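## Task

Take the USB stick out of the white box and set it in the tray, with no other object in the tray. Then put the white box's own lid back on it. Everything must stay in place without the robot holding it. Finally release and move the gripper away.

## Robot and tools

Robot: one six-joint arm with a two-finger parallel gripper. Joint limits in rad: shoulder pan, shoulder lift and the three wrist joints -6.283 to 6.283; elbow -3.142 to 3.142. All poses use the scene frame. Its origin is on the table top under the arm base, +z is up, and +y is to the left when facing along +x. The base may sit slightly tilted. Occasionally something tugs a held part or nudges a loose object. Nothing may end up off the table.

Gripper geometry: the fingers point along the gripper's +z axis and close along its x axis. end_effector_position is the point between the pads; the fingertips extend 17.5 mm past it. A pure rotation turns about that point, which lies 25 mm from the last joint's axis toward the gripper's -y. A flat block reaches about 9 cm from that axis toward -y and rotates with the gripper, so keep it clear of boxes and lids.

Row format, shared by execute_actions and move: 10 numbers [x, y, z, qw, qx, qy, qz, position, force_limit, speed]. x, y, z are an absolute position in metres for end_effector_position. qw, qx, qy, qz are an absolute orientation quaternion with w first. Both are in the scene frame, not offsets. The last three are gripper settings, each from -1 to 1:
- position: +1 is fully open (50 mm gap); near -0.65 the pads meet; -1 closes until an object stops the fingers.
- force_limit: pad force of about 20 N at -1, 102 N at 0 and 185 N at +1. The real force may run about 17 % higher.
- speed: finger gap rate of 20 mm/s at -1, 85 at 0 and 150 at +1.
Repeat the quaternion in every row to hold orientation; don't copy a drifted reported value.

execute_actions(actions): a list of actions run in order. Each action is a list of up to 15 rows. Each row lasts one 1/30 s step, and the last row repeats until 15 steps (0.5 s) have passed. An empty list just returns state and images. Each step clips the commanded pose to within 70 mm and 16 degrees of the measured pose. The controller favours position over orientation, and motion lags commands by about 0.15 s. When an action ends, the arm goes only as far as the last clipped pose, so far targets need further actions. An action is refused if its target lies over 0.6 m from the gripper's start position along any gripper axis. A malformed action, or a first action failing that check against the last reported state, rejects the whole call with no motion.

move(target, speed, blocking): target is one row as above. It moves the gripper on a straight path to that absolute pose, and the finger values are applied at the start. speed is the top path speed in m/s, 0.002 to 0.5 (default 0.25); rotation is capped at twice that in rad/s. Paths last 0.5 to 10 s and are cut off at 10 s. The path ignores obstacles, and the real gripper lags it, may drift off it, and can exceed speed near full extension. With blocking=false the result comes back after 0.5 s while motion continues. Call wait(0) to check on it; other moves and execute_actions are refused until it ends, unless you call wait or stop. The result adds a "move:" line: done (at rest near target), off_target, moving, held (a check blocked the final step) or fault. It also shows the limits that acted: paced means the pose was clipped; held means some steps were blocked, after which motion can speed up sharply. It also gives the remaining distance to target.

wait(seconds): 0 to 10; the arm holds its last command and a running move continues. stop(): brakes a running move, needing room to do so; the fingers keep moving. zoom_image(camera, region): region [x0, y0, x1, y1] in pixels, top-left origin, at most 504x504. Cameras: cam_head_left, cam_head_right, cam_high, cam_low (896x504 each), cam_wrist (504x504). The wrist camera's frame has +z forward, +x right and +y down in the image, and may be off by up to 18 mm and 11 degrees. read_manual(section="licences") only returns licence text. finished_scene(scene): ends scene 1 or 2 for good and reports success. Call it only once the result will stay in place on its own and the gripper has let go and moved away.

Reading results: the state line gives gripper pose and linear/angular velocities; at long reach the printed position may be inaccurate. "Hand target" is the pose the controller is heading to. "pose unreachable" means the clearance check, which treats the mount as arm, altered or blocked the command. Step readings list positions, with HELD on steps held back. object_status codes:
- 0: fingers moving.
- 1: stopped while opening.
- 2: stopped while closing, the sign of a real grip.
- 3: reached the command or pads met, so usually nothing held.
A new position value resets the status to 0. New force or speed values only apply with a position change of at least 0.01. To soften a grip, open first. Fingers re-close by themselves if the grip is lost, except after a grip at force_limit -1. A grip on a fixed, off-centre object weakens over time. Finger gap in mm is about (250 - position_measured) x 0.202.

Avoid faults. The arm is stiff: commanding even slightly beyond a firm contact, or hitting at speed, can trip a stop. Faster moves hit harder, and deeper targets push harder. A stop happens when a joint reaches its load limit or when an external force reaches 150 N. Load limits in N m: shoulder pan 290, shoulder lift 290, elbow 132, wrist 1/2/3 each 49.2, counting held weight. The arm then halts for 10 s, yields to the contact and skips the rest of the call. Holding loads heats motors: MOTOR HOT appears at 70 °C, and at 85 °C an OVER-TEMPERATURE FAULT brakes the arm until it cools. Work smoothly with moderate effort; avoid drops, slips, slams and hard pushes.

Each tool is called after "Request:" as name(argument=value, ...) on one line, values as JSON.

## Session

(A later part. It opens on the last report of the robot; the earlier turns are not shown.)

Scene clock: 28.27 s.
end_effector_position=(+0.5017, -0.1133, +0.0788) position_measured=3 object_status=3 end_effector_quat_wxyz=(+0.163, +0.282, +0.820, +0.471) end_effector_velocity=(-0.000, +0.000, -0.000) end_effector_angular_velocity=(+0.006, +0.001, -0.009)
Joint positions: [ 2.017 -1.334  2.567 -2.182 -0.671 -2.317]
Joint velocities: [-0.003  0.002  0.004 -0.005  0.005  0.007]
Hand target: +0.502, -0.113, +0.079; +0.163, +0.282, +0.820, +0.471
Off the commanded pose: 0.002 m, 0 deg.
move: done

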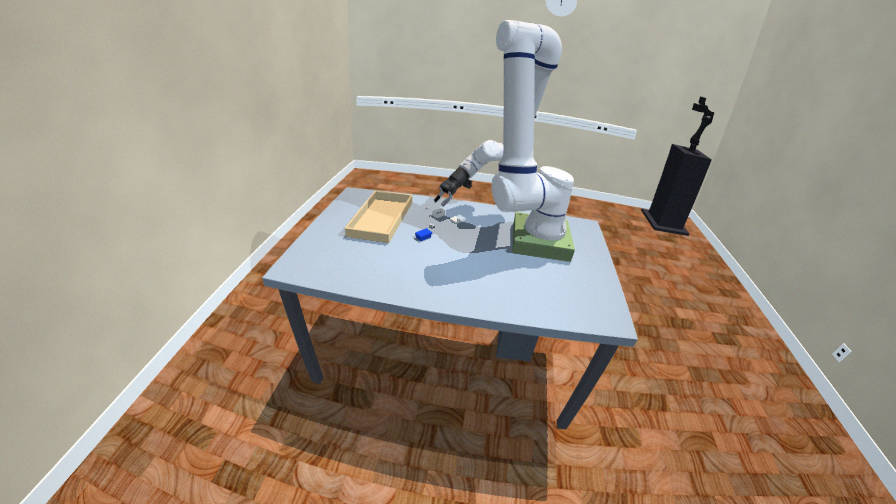

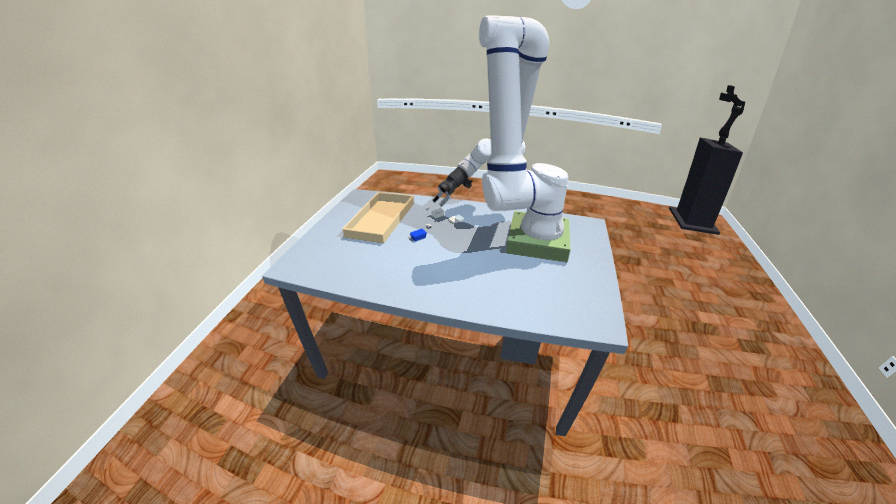

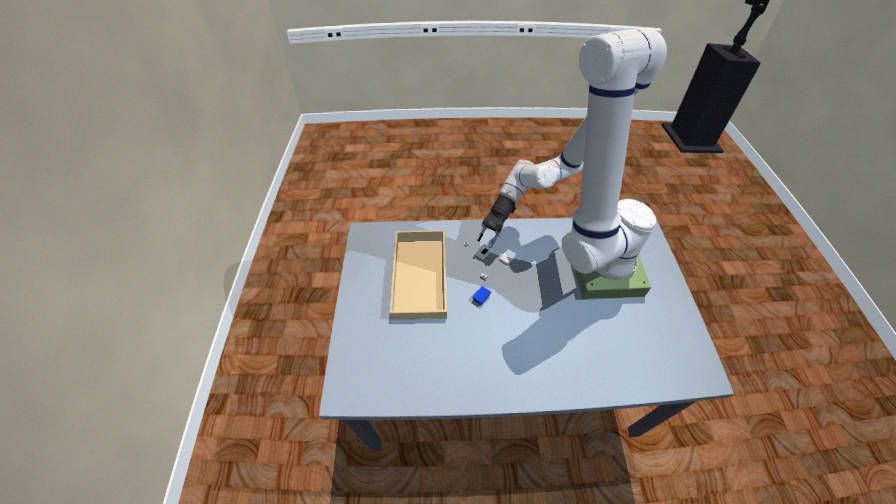

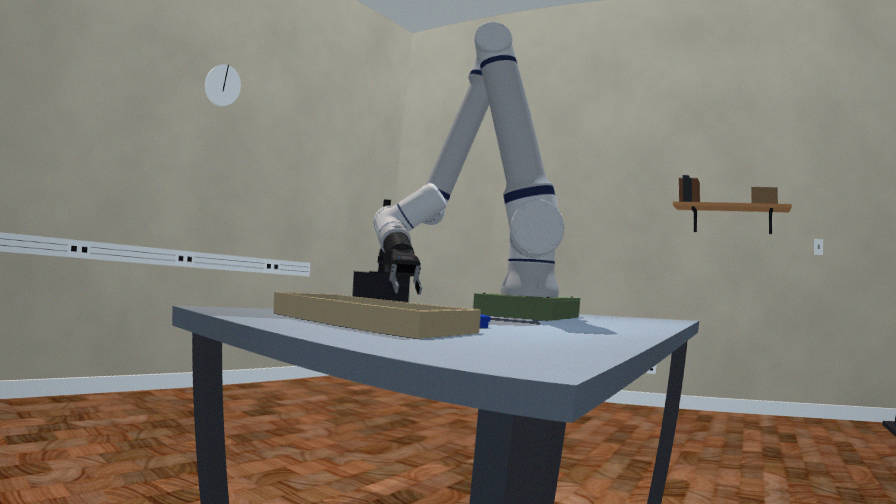

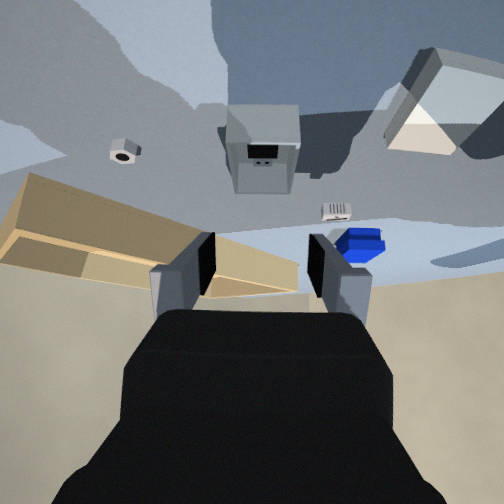

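Request:
move(target=[0.5026,-0.1123,0.023,0.1628,0.282,0.8188,0.4728,1,-0.8,0], speed=0.05)

Request:
move(target=[0.5026,-0.1123,0.023,0.1628,0.282,0.8188,0.4728,-1,-0.7,-0.5])

Request:
move(target=[0.5026,-0.1123,0.09,0.1628,0.282,0.8188,0.4728,-1,-0.7,-0.5], speed=0.1)

Request:
move(target=[0.81,0.06,0.085,0.1628,0.282,0.8188,0.4728,-1,-0.7,-0.5])

Request:
move(target=[0.81,0.06,0.08,-0.4568,0.8403,-0.2095,0.2034,-1,-0.7,-0.5], speed=0.4)

Scene clock: 31.97 s.
end_effector_position=(+0.5026, -0.1124, +0.0230) position_measured=3 object_status=3 end_effector_quat_wxyz=(+0.163, +0.282, +0.819, +0.473) end_effector_velocity=(+0.000, +0.000, -0.002) end_effector_angular_velocity=(+0.000, +0.000, +0.000)
Joint positions: [ 2.018 -1.168  2.574 -2.349 -0.669 -2.318]
Joint velocities: [ 0.001  0.006 -0.    -0.006  0.     0.001]
Hand target: +0.503, -0.113, +0.023; +0.163, +0.282, +0.819, +0.473
Off the commanded pose: 0.000 m, 0 deg.
move: done

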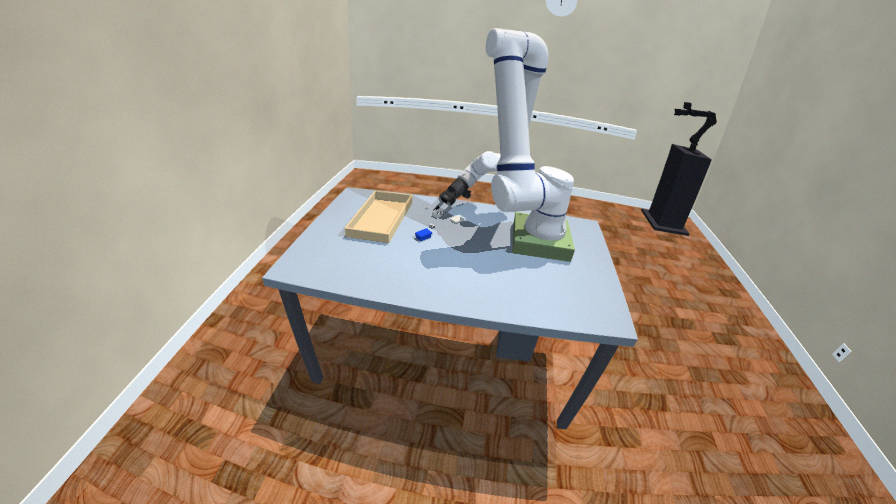

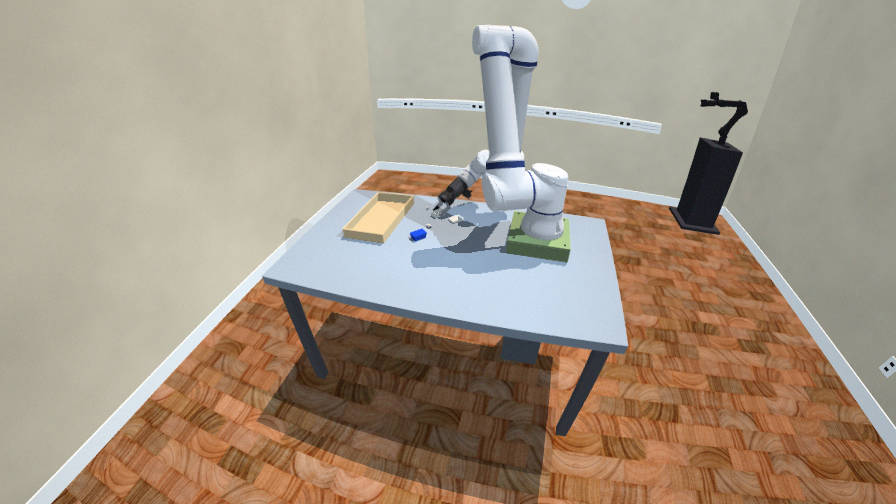

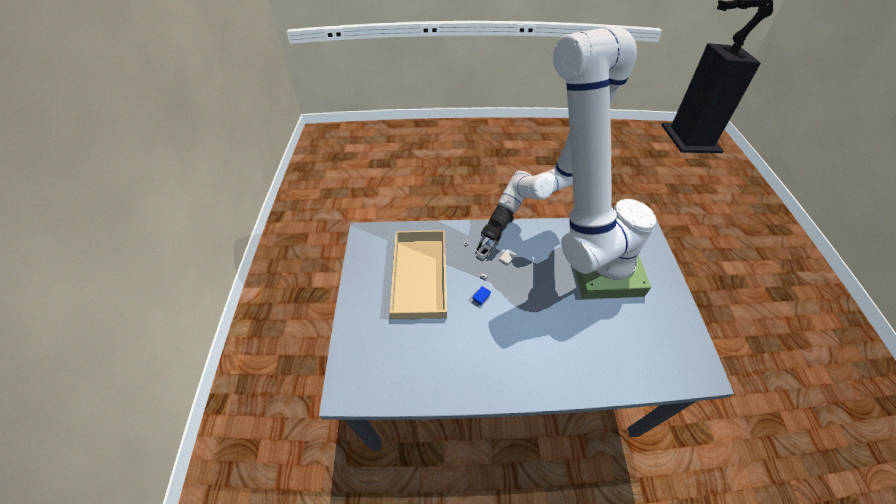

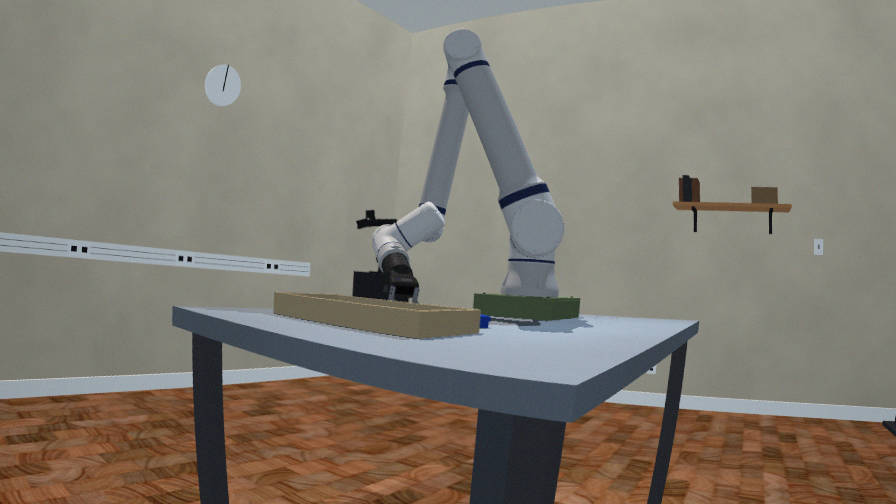

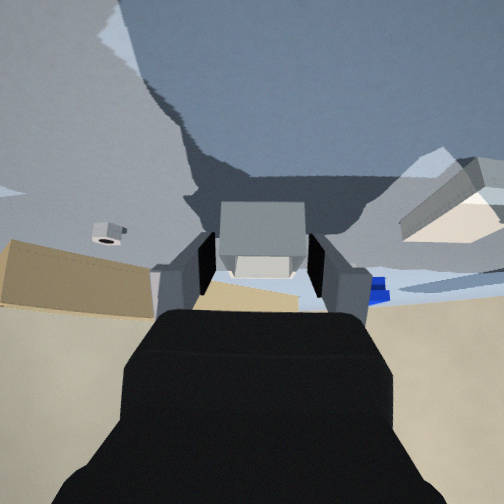

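Scene clock: 32.67 s.
end_effector_position=(+0.5026, -0.1123, +0.0230) position_measured=75 object_status=2 end_effector_quat_wxyz=(+0.163, +0.282, +0.819, +0.473) end_effector_velocity=(+0.000, +0.000, +0.000) end_effector_angular_velocity=(-0.000, -0.000, +0.001)
Joint positions: [ 2.018 -1.168  2.574 -2.35  -0.669 -2.318]
Joint velocities: [ 0.001 -0.    -0.     0.     0.    -0.   ]
Hand target: +0.503, -0.112, +0.023; +0.163, +0.282, +0.819, +0.473
Off the commanded pose: 0.000 m, 0 deg.
move: done

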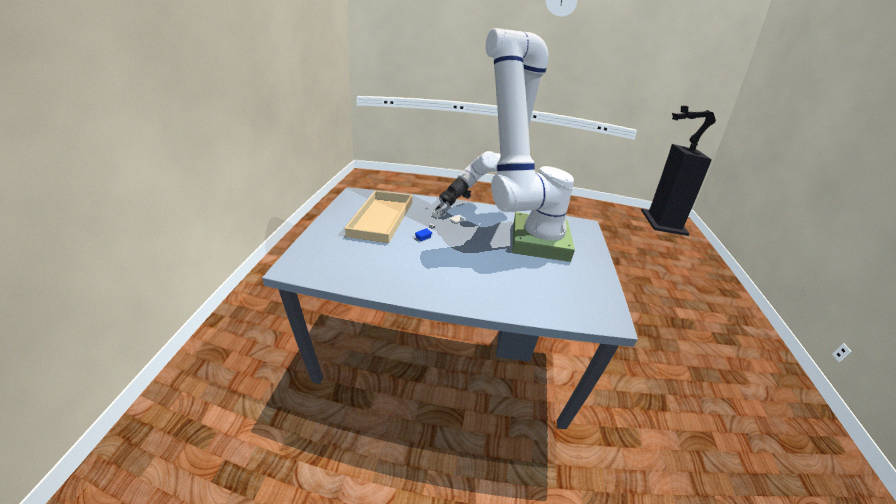

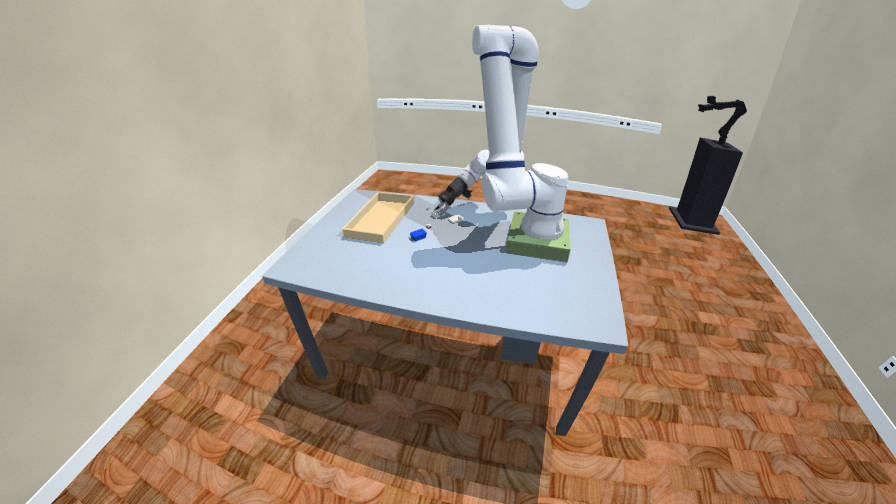

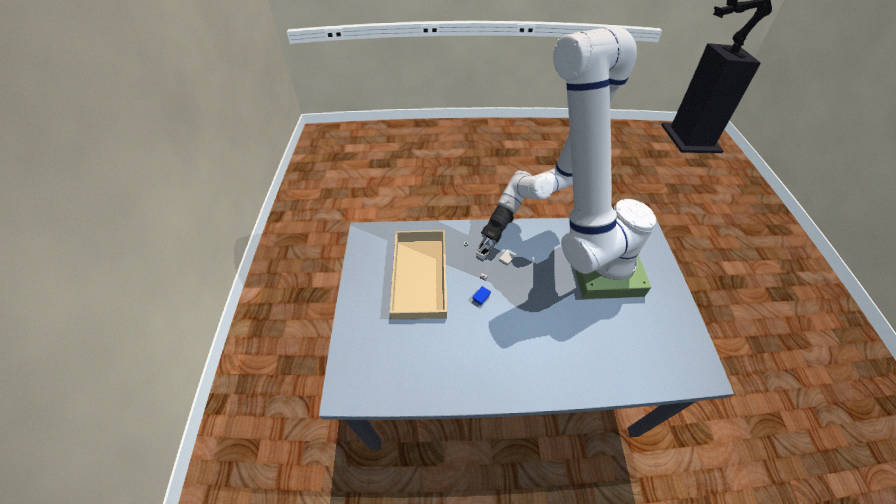

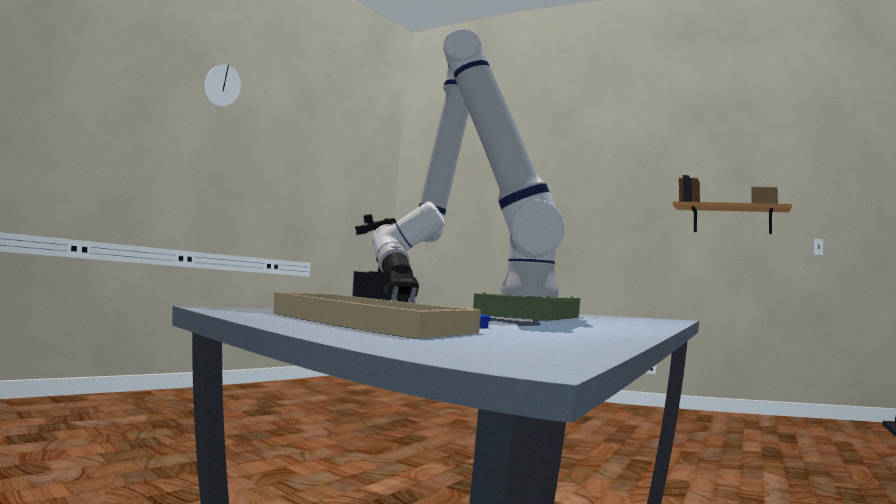

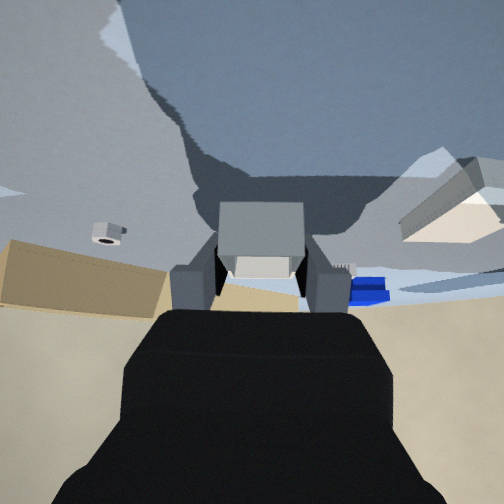

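Scene clock: 33.77 s.
end_effector_position=(+0.5025, -0.1120, +0.0900) position_measured=75 object_status=2 end_effector_quat_wxyz=(+0.163, +0.282, +0.819, +0.473) end_effector_velocity=(-0.001, +0.000, +0.002) end_effector_angular_velocity=(+0.000, +0.000, +0.000)
Joint positions: [ 2.019 -1.363  2.562 -2.144 -0.668 -2.317]
Joint velocities: [-0.001 -0.006 -0.     0.008 -0.001 -0.002]
Hand target: +0.502, -0.112, +0.090; +0.163, +0.282, +0.819, +0.473
Off the commanded pose: 0.000 m, 0 deg.
move: done

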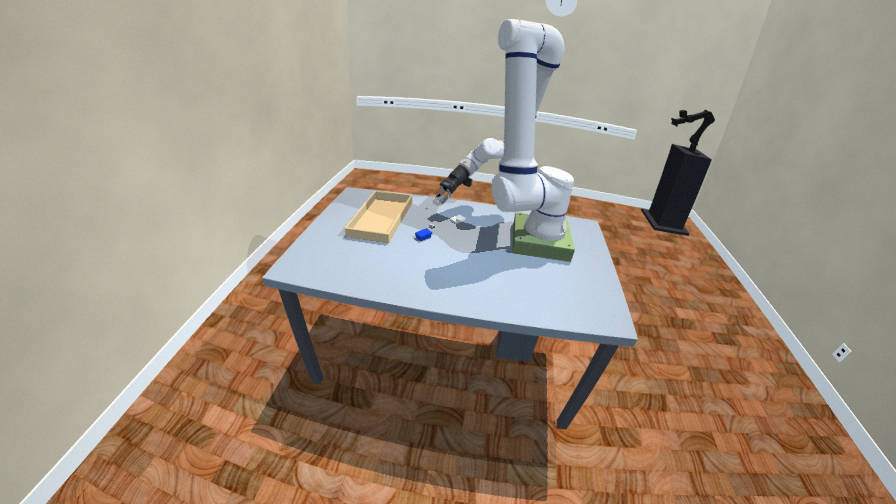

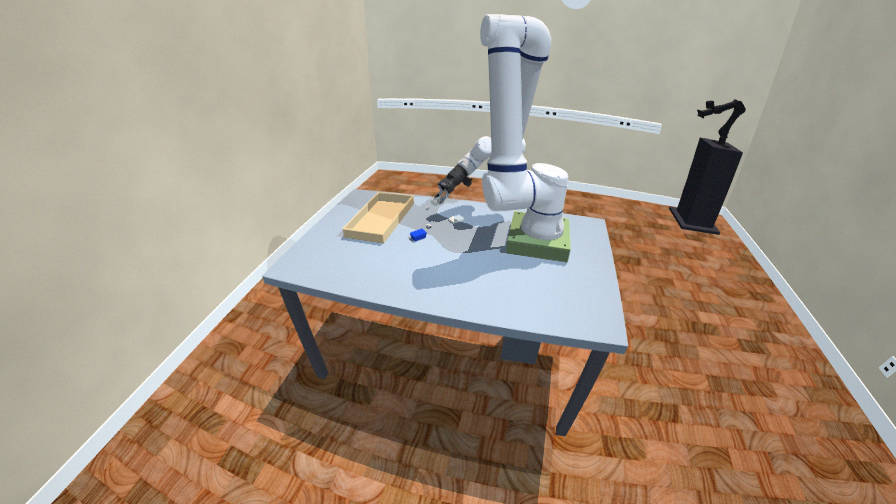

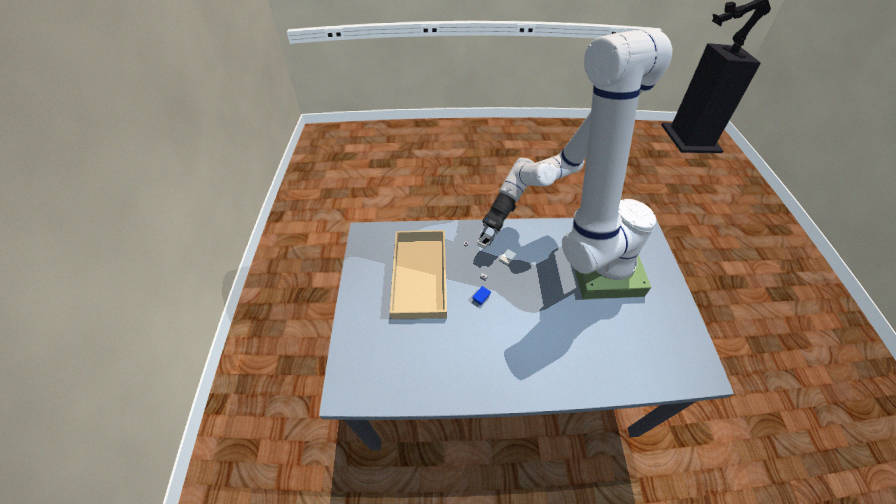

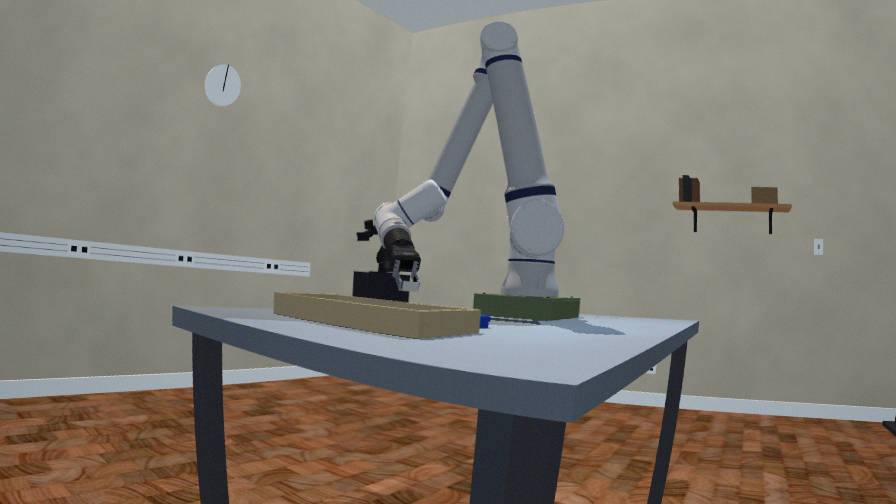

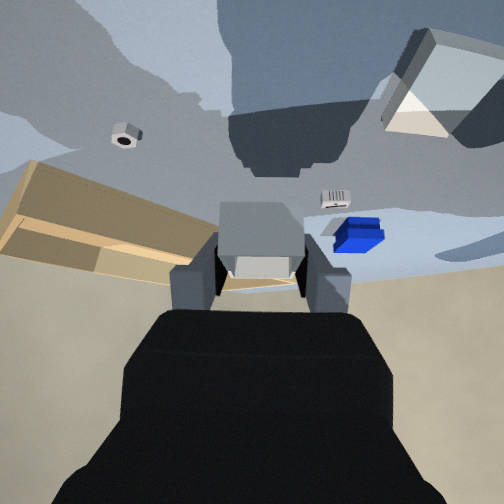

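Scene clock: 35.73 s.
end_effector_position=(+0.8111, +0.0602, +0.0868) position_measured=75 object_status=2 end_effector_quat_wxyz=(+0.164, +0.281, +0.818, +0.475) end_effector_velocity=(+0.002, -0.000, -0.000) end_effector_angular_velocity=(-0.000, +0.000, -0.003)
Joint positions: [ 2.656 -0.945  2.196 -3.16  -0.557 -1.18 ]
Joint velocities: [ 0.001  0.003 -0.002 -0.006 -0.002  0.007]
Hand target: +0.811, +0.060, +0.087; +0.164, +0.282, +0.818, +0.474
Off the commanded pose: 0.002 m, 0 deg.
move: done

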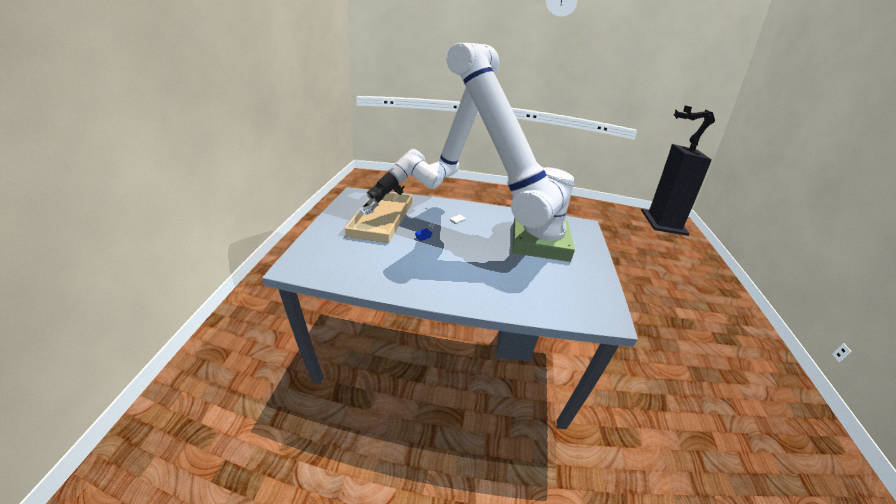

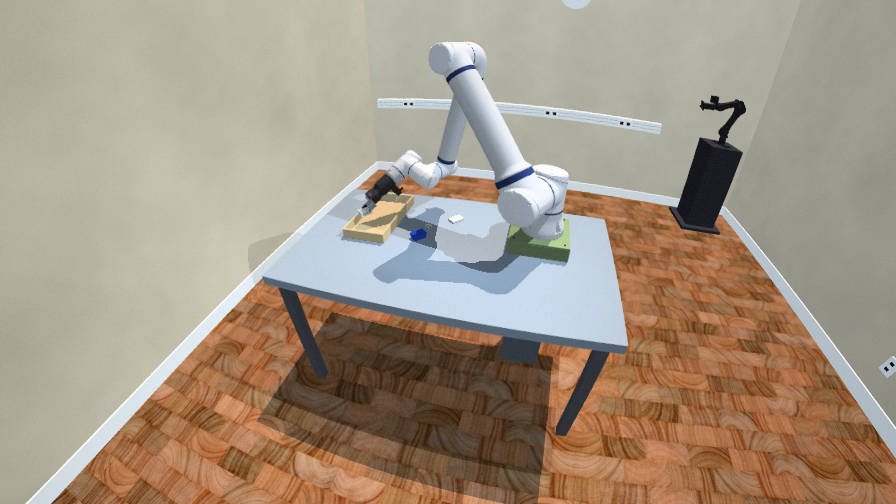

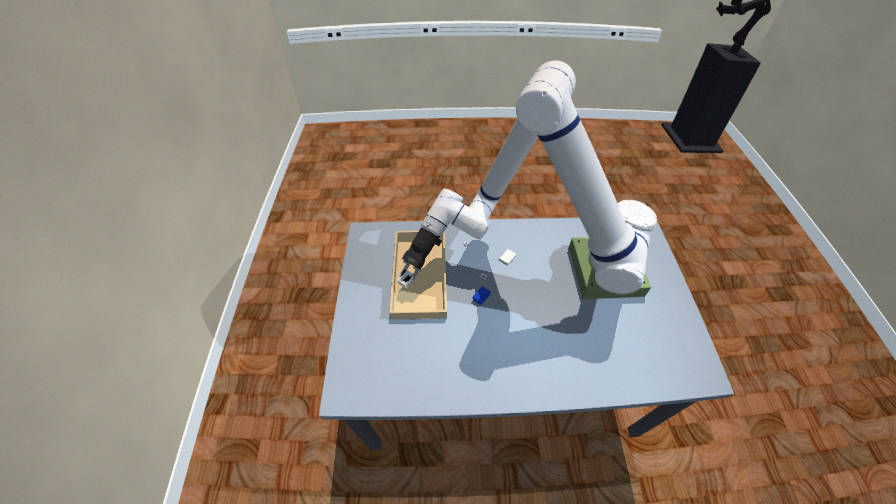

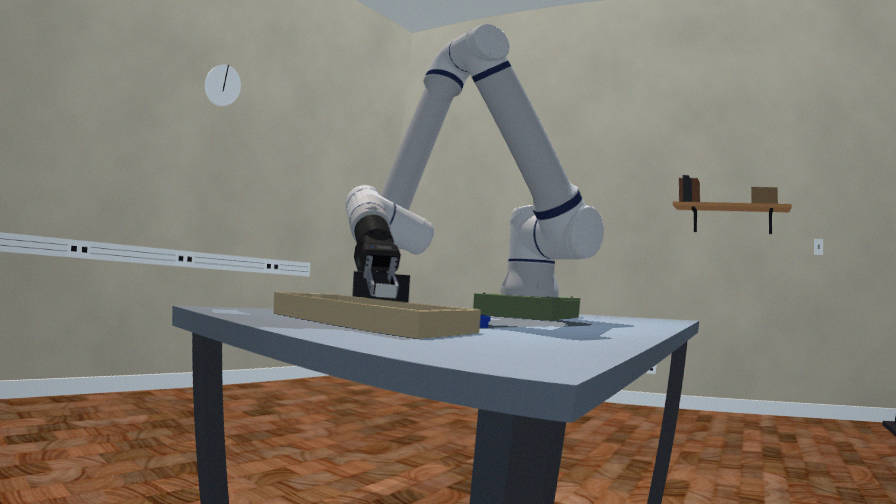

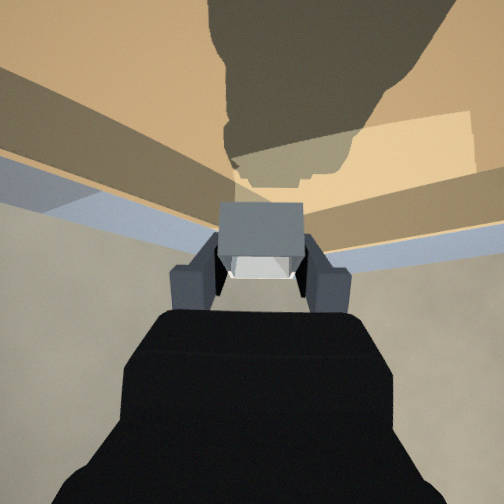

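Scene clock: 40.00 s.
end_effector_position=(+0.8098, +0.0600, +0.0798) position_measured=75 object_status=2 end_effector_quat_wxyz=(-0.457, +0.840, -0.209, +0.203) end_effector_velocity=(+0.000, +0.000, +0.000) end_effector_angular_velocity=(+0.004, +0.005, -0.007)
Joint positions: [ 2.617 -0.87   2.206 -3.181 -0.549  1.713]
Joint velocities: [ 0.     0.001  0.001 -0.008 -0.001  0.014]
Hand target: +0.810, +0.060, +0.080; -0.457, +0.840, -0.209, +0.203
Off the commanded pose: 0.000 m, 0 deg.
move: done

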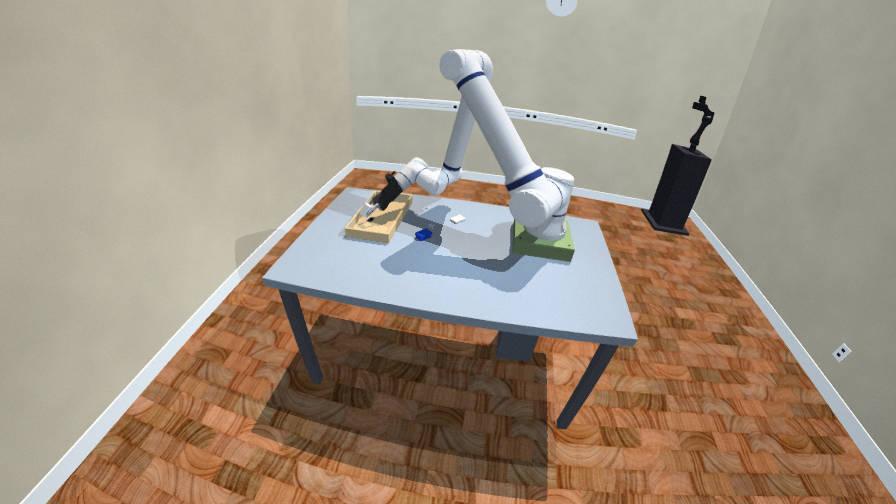

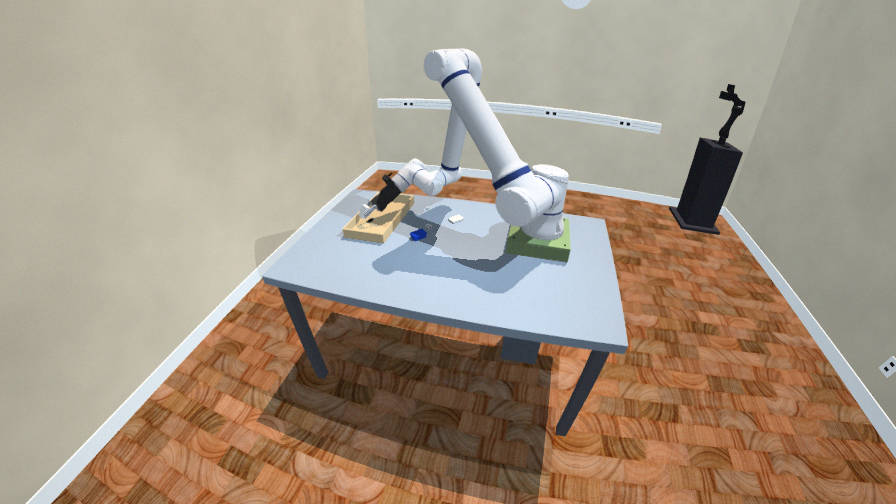

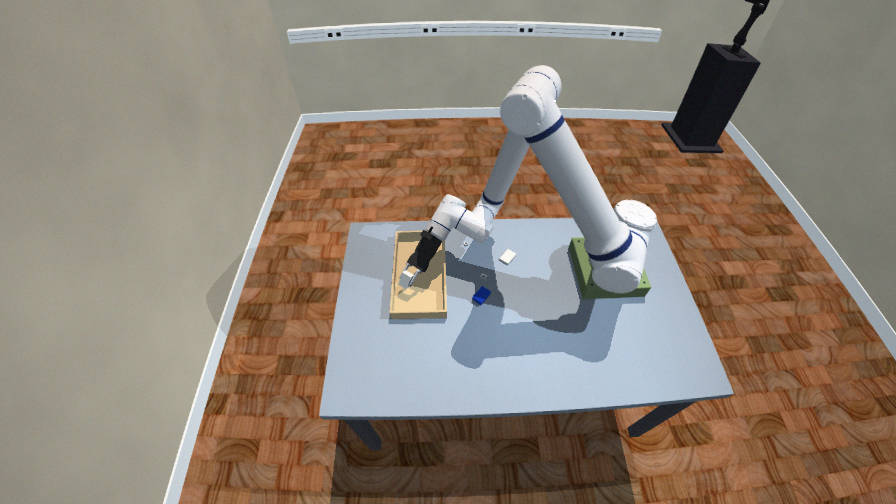

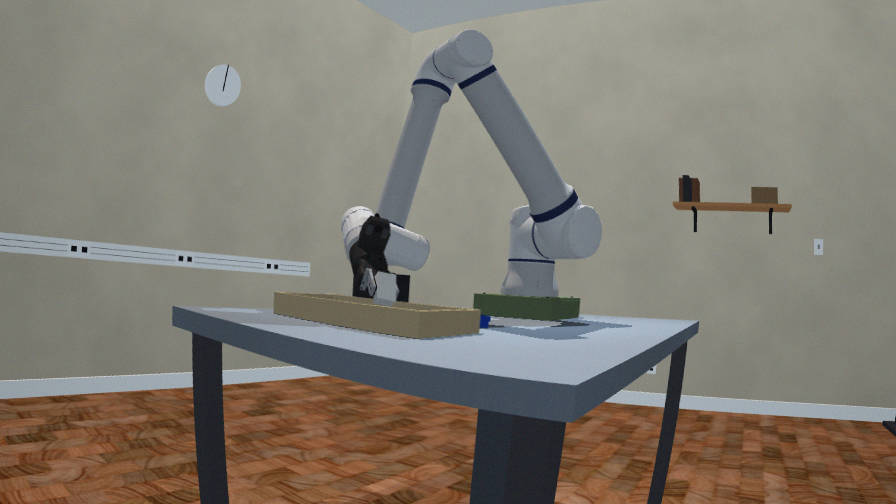

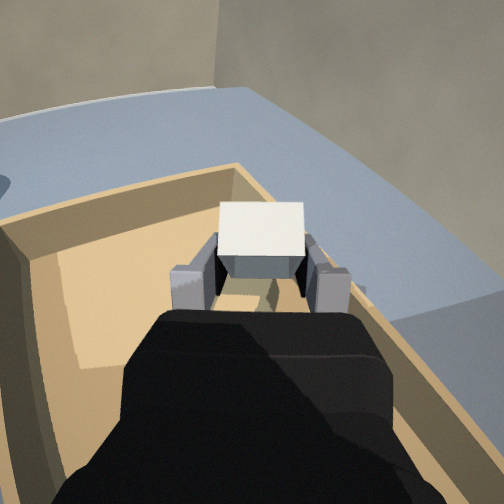

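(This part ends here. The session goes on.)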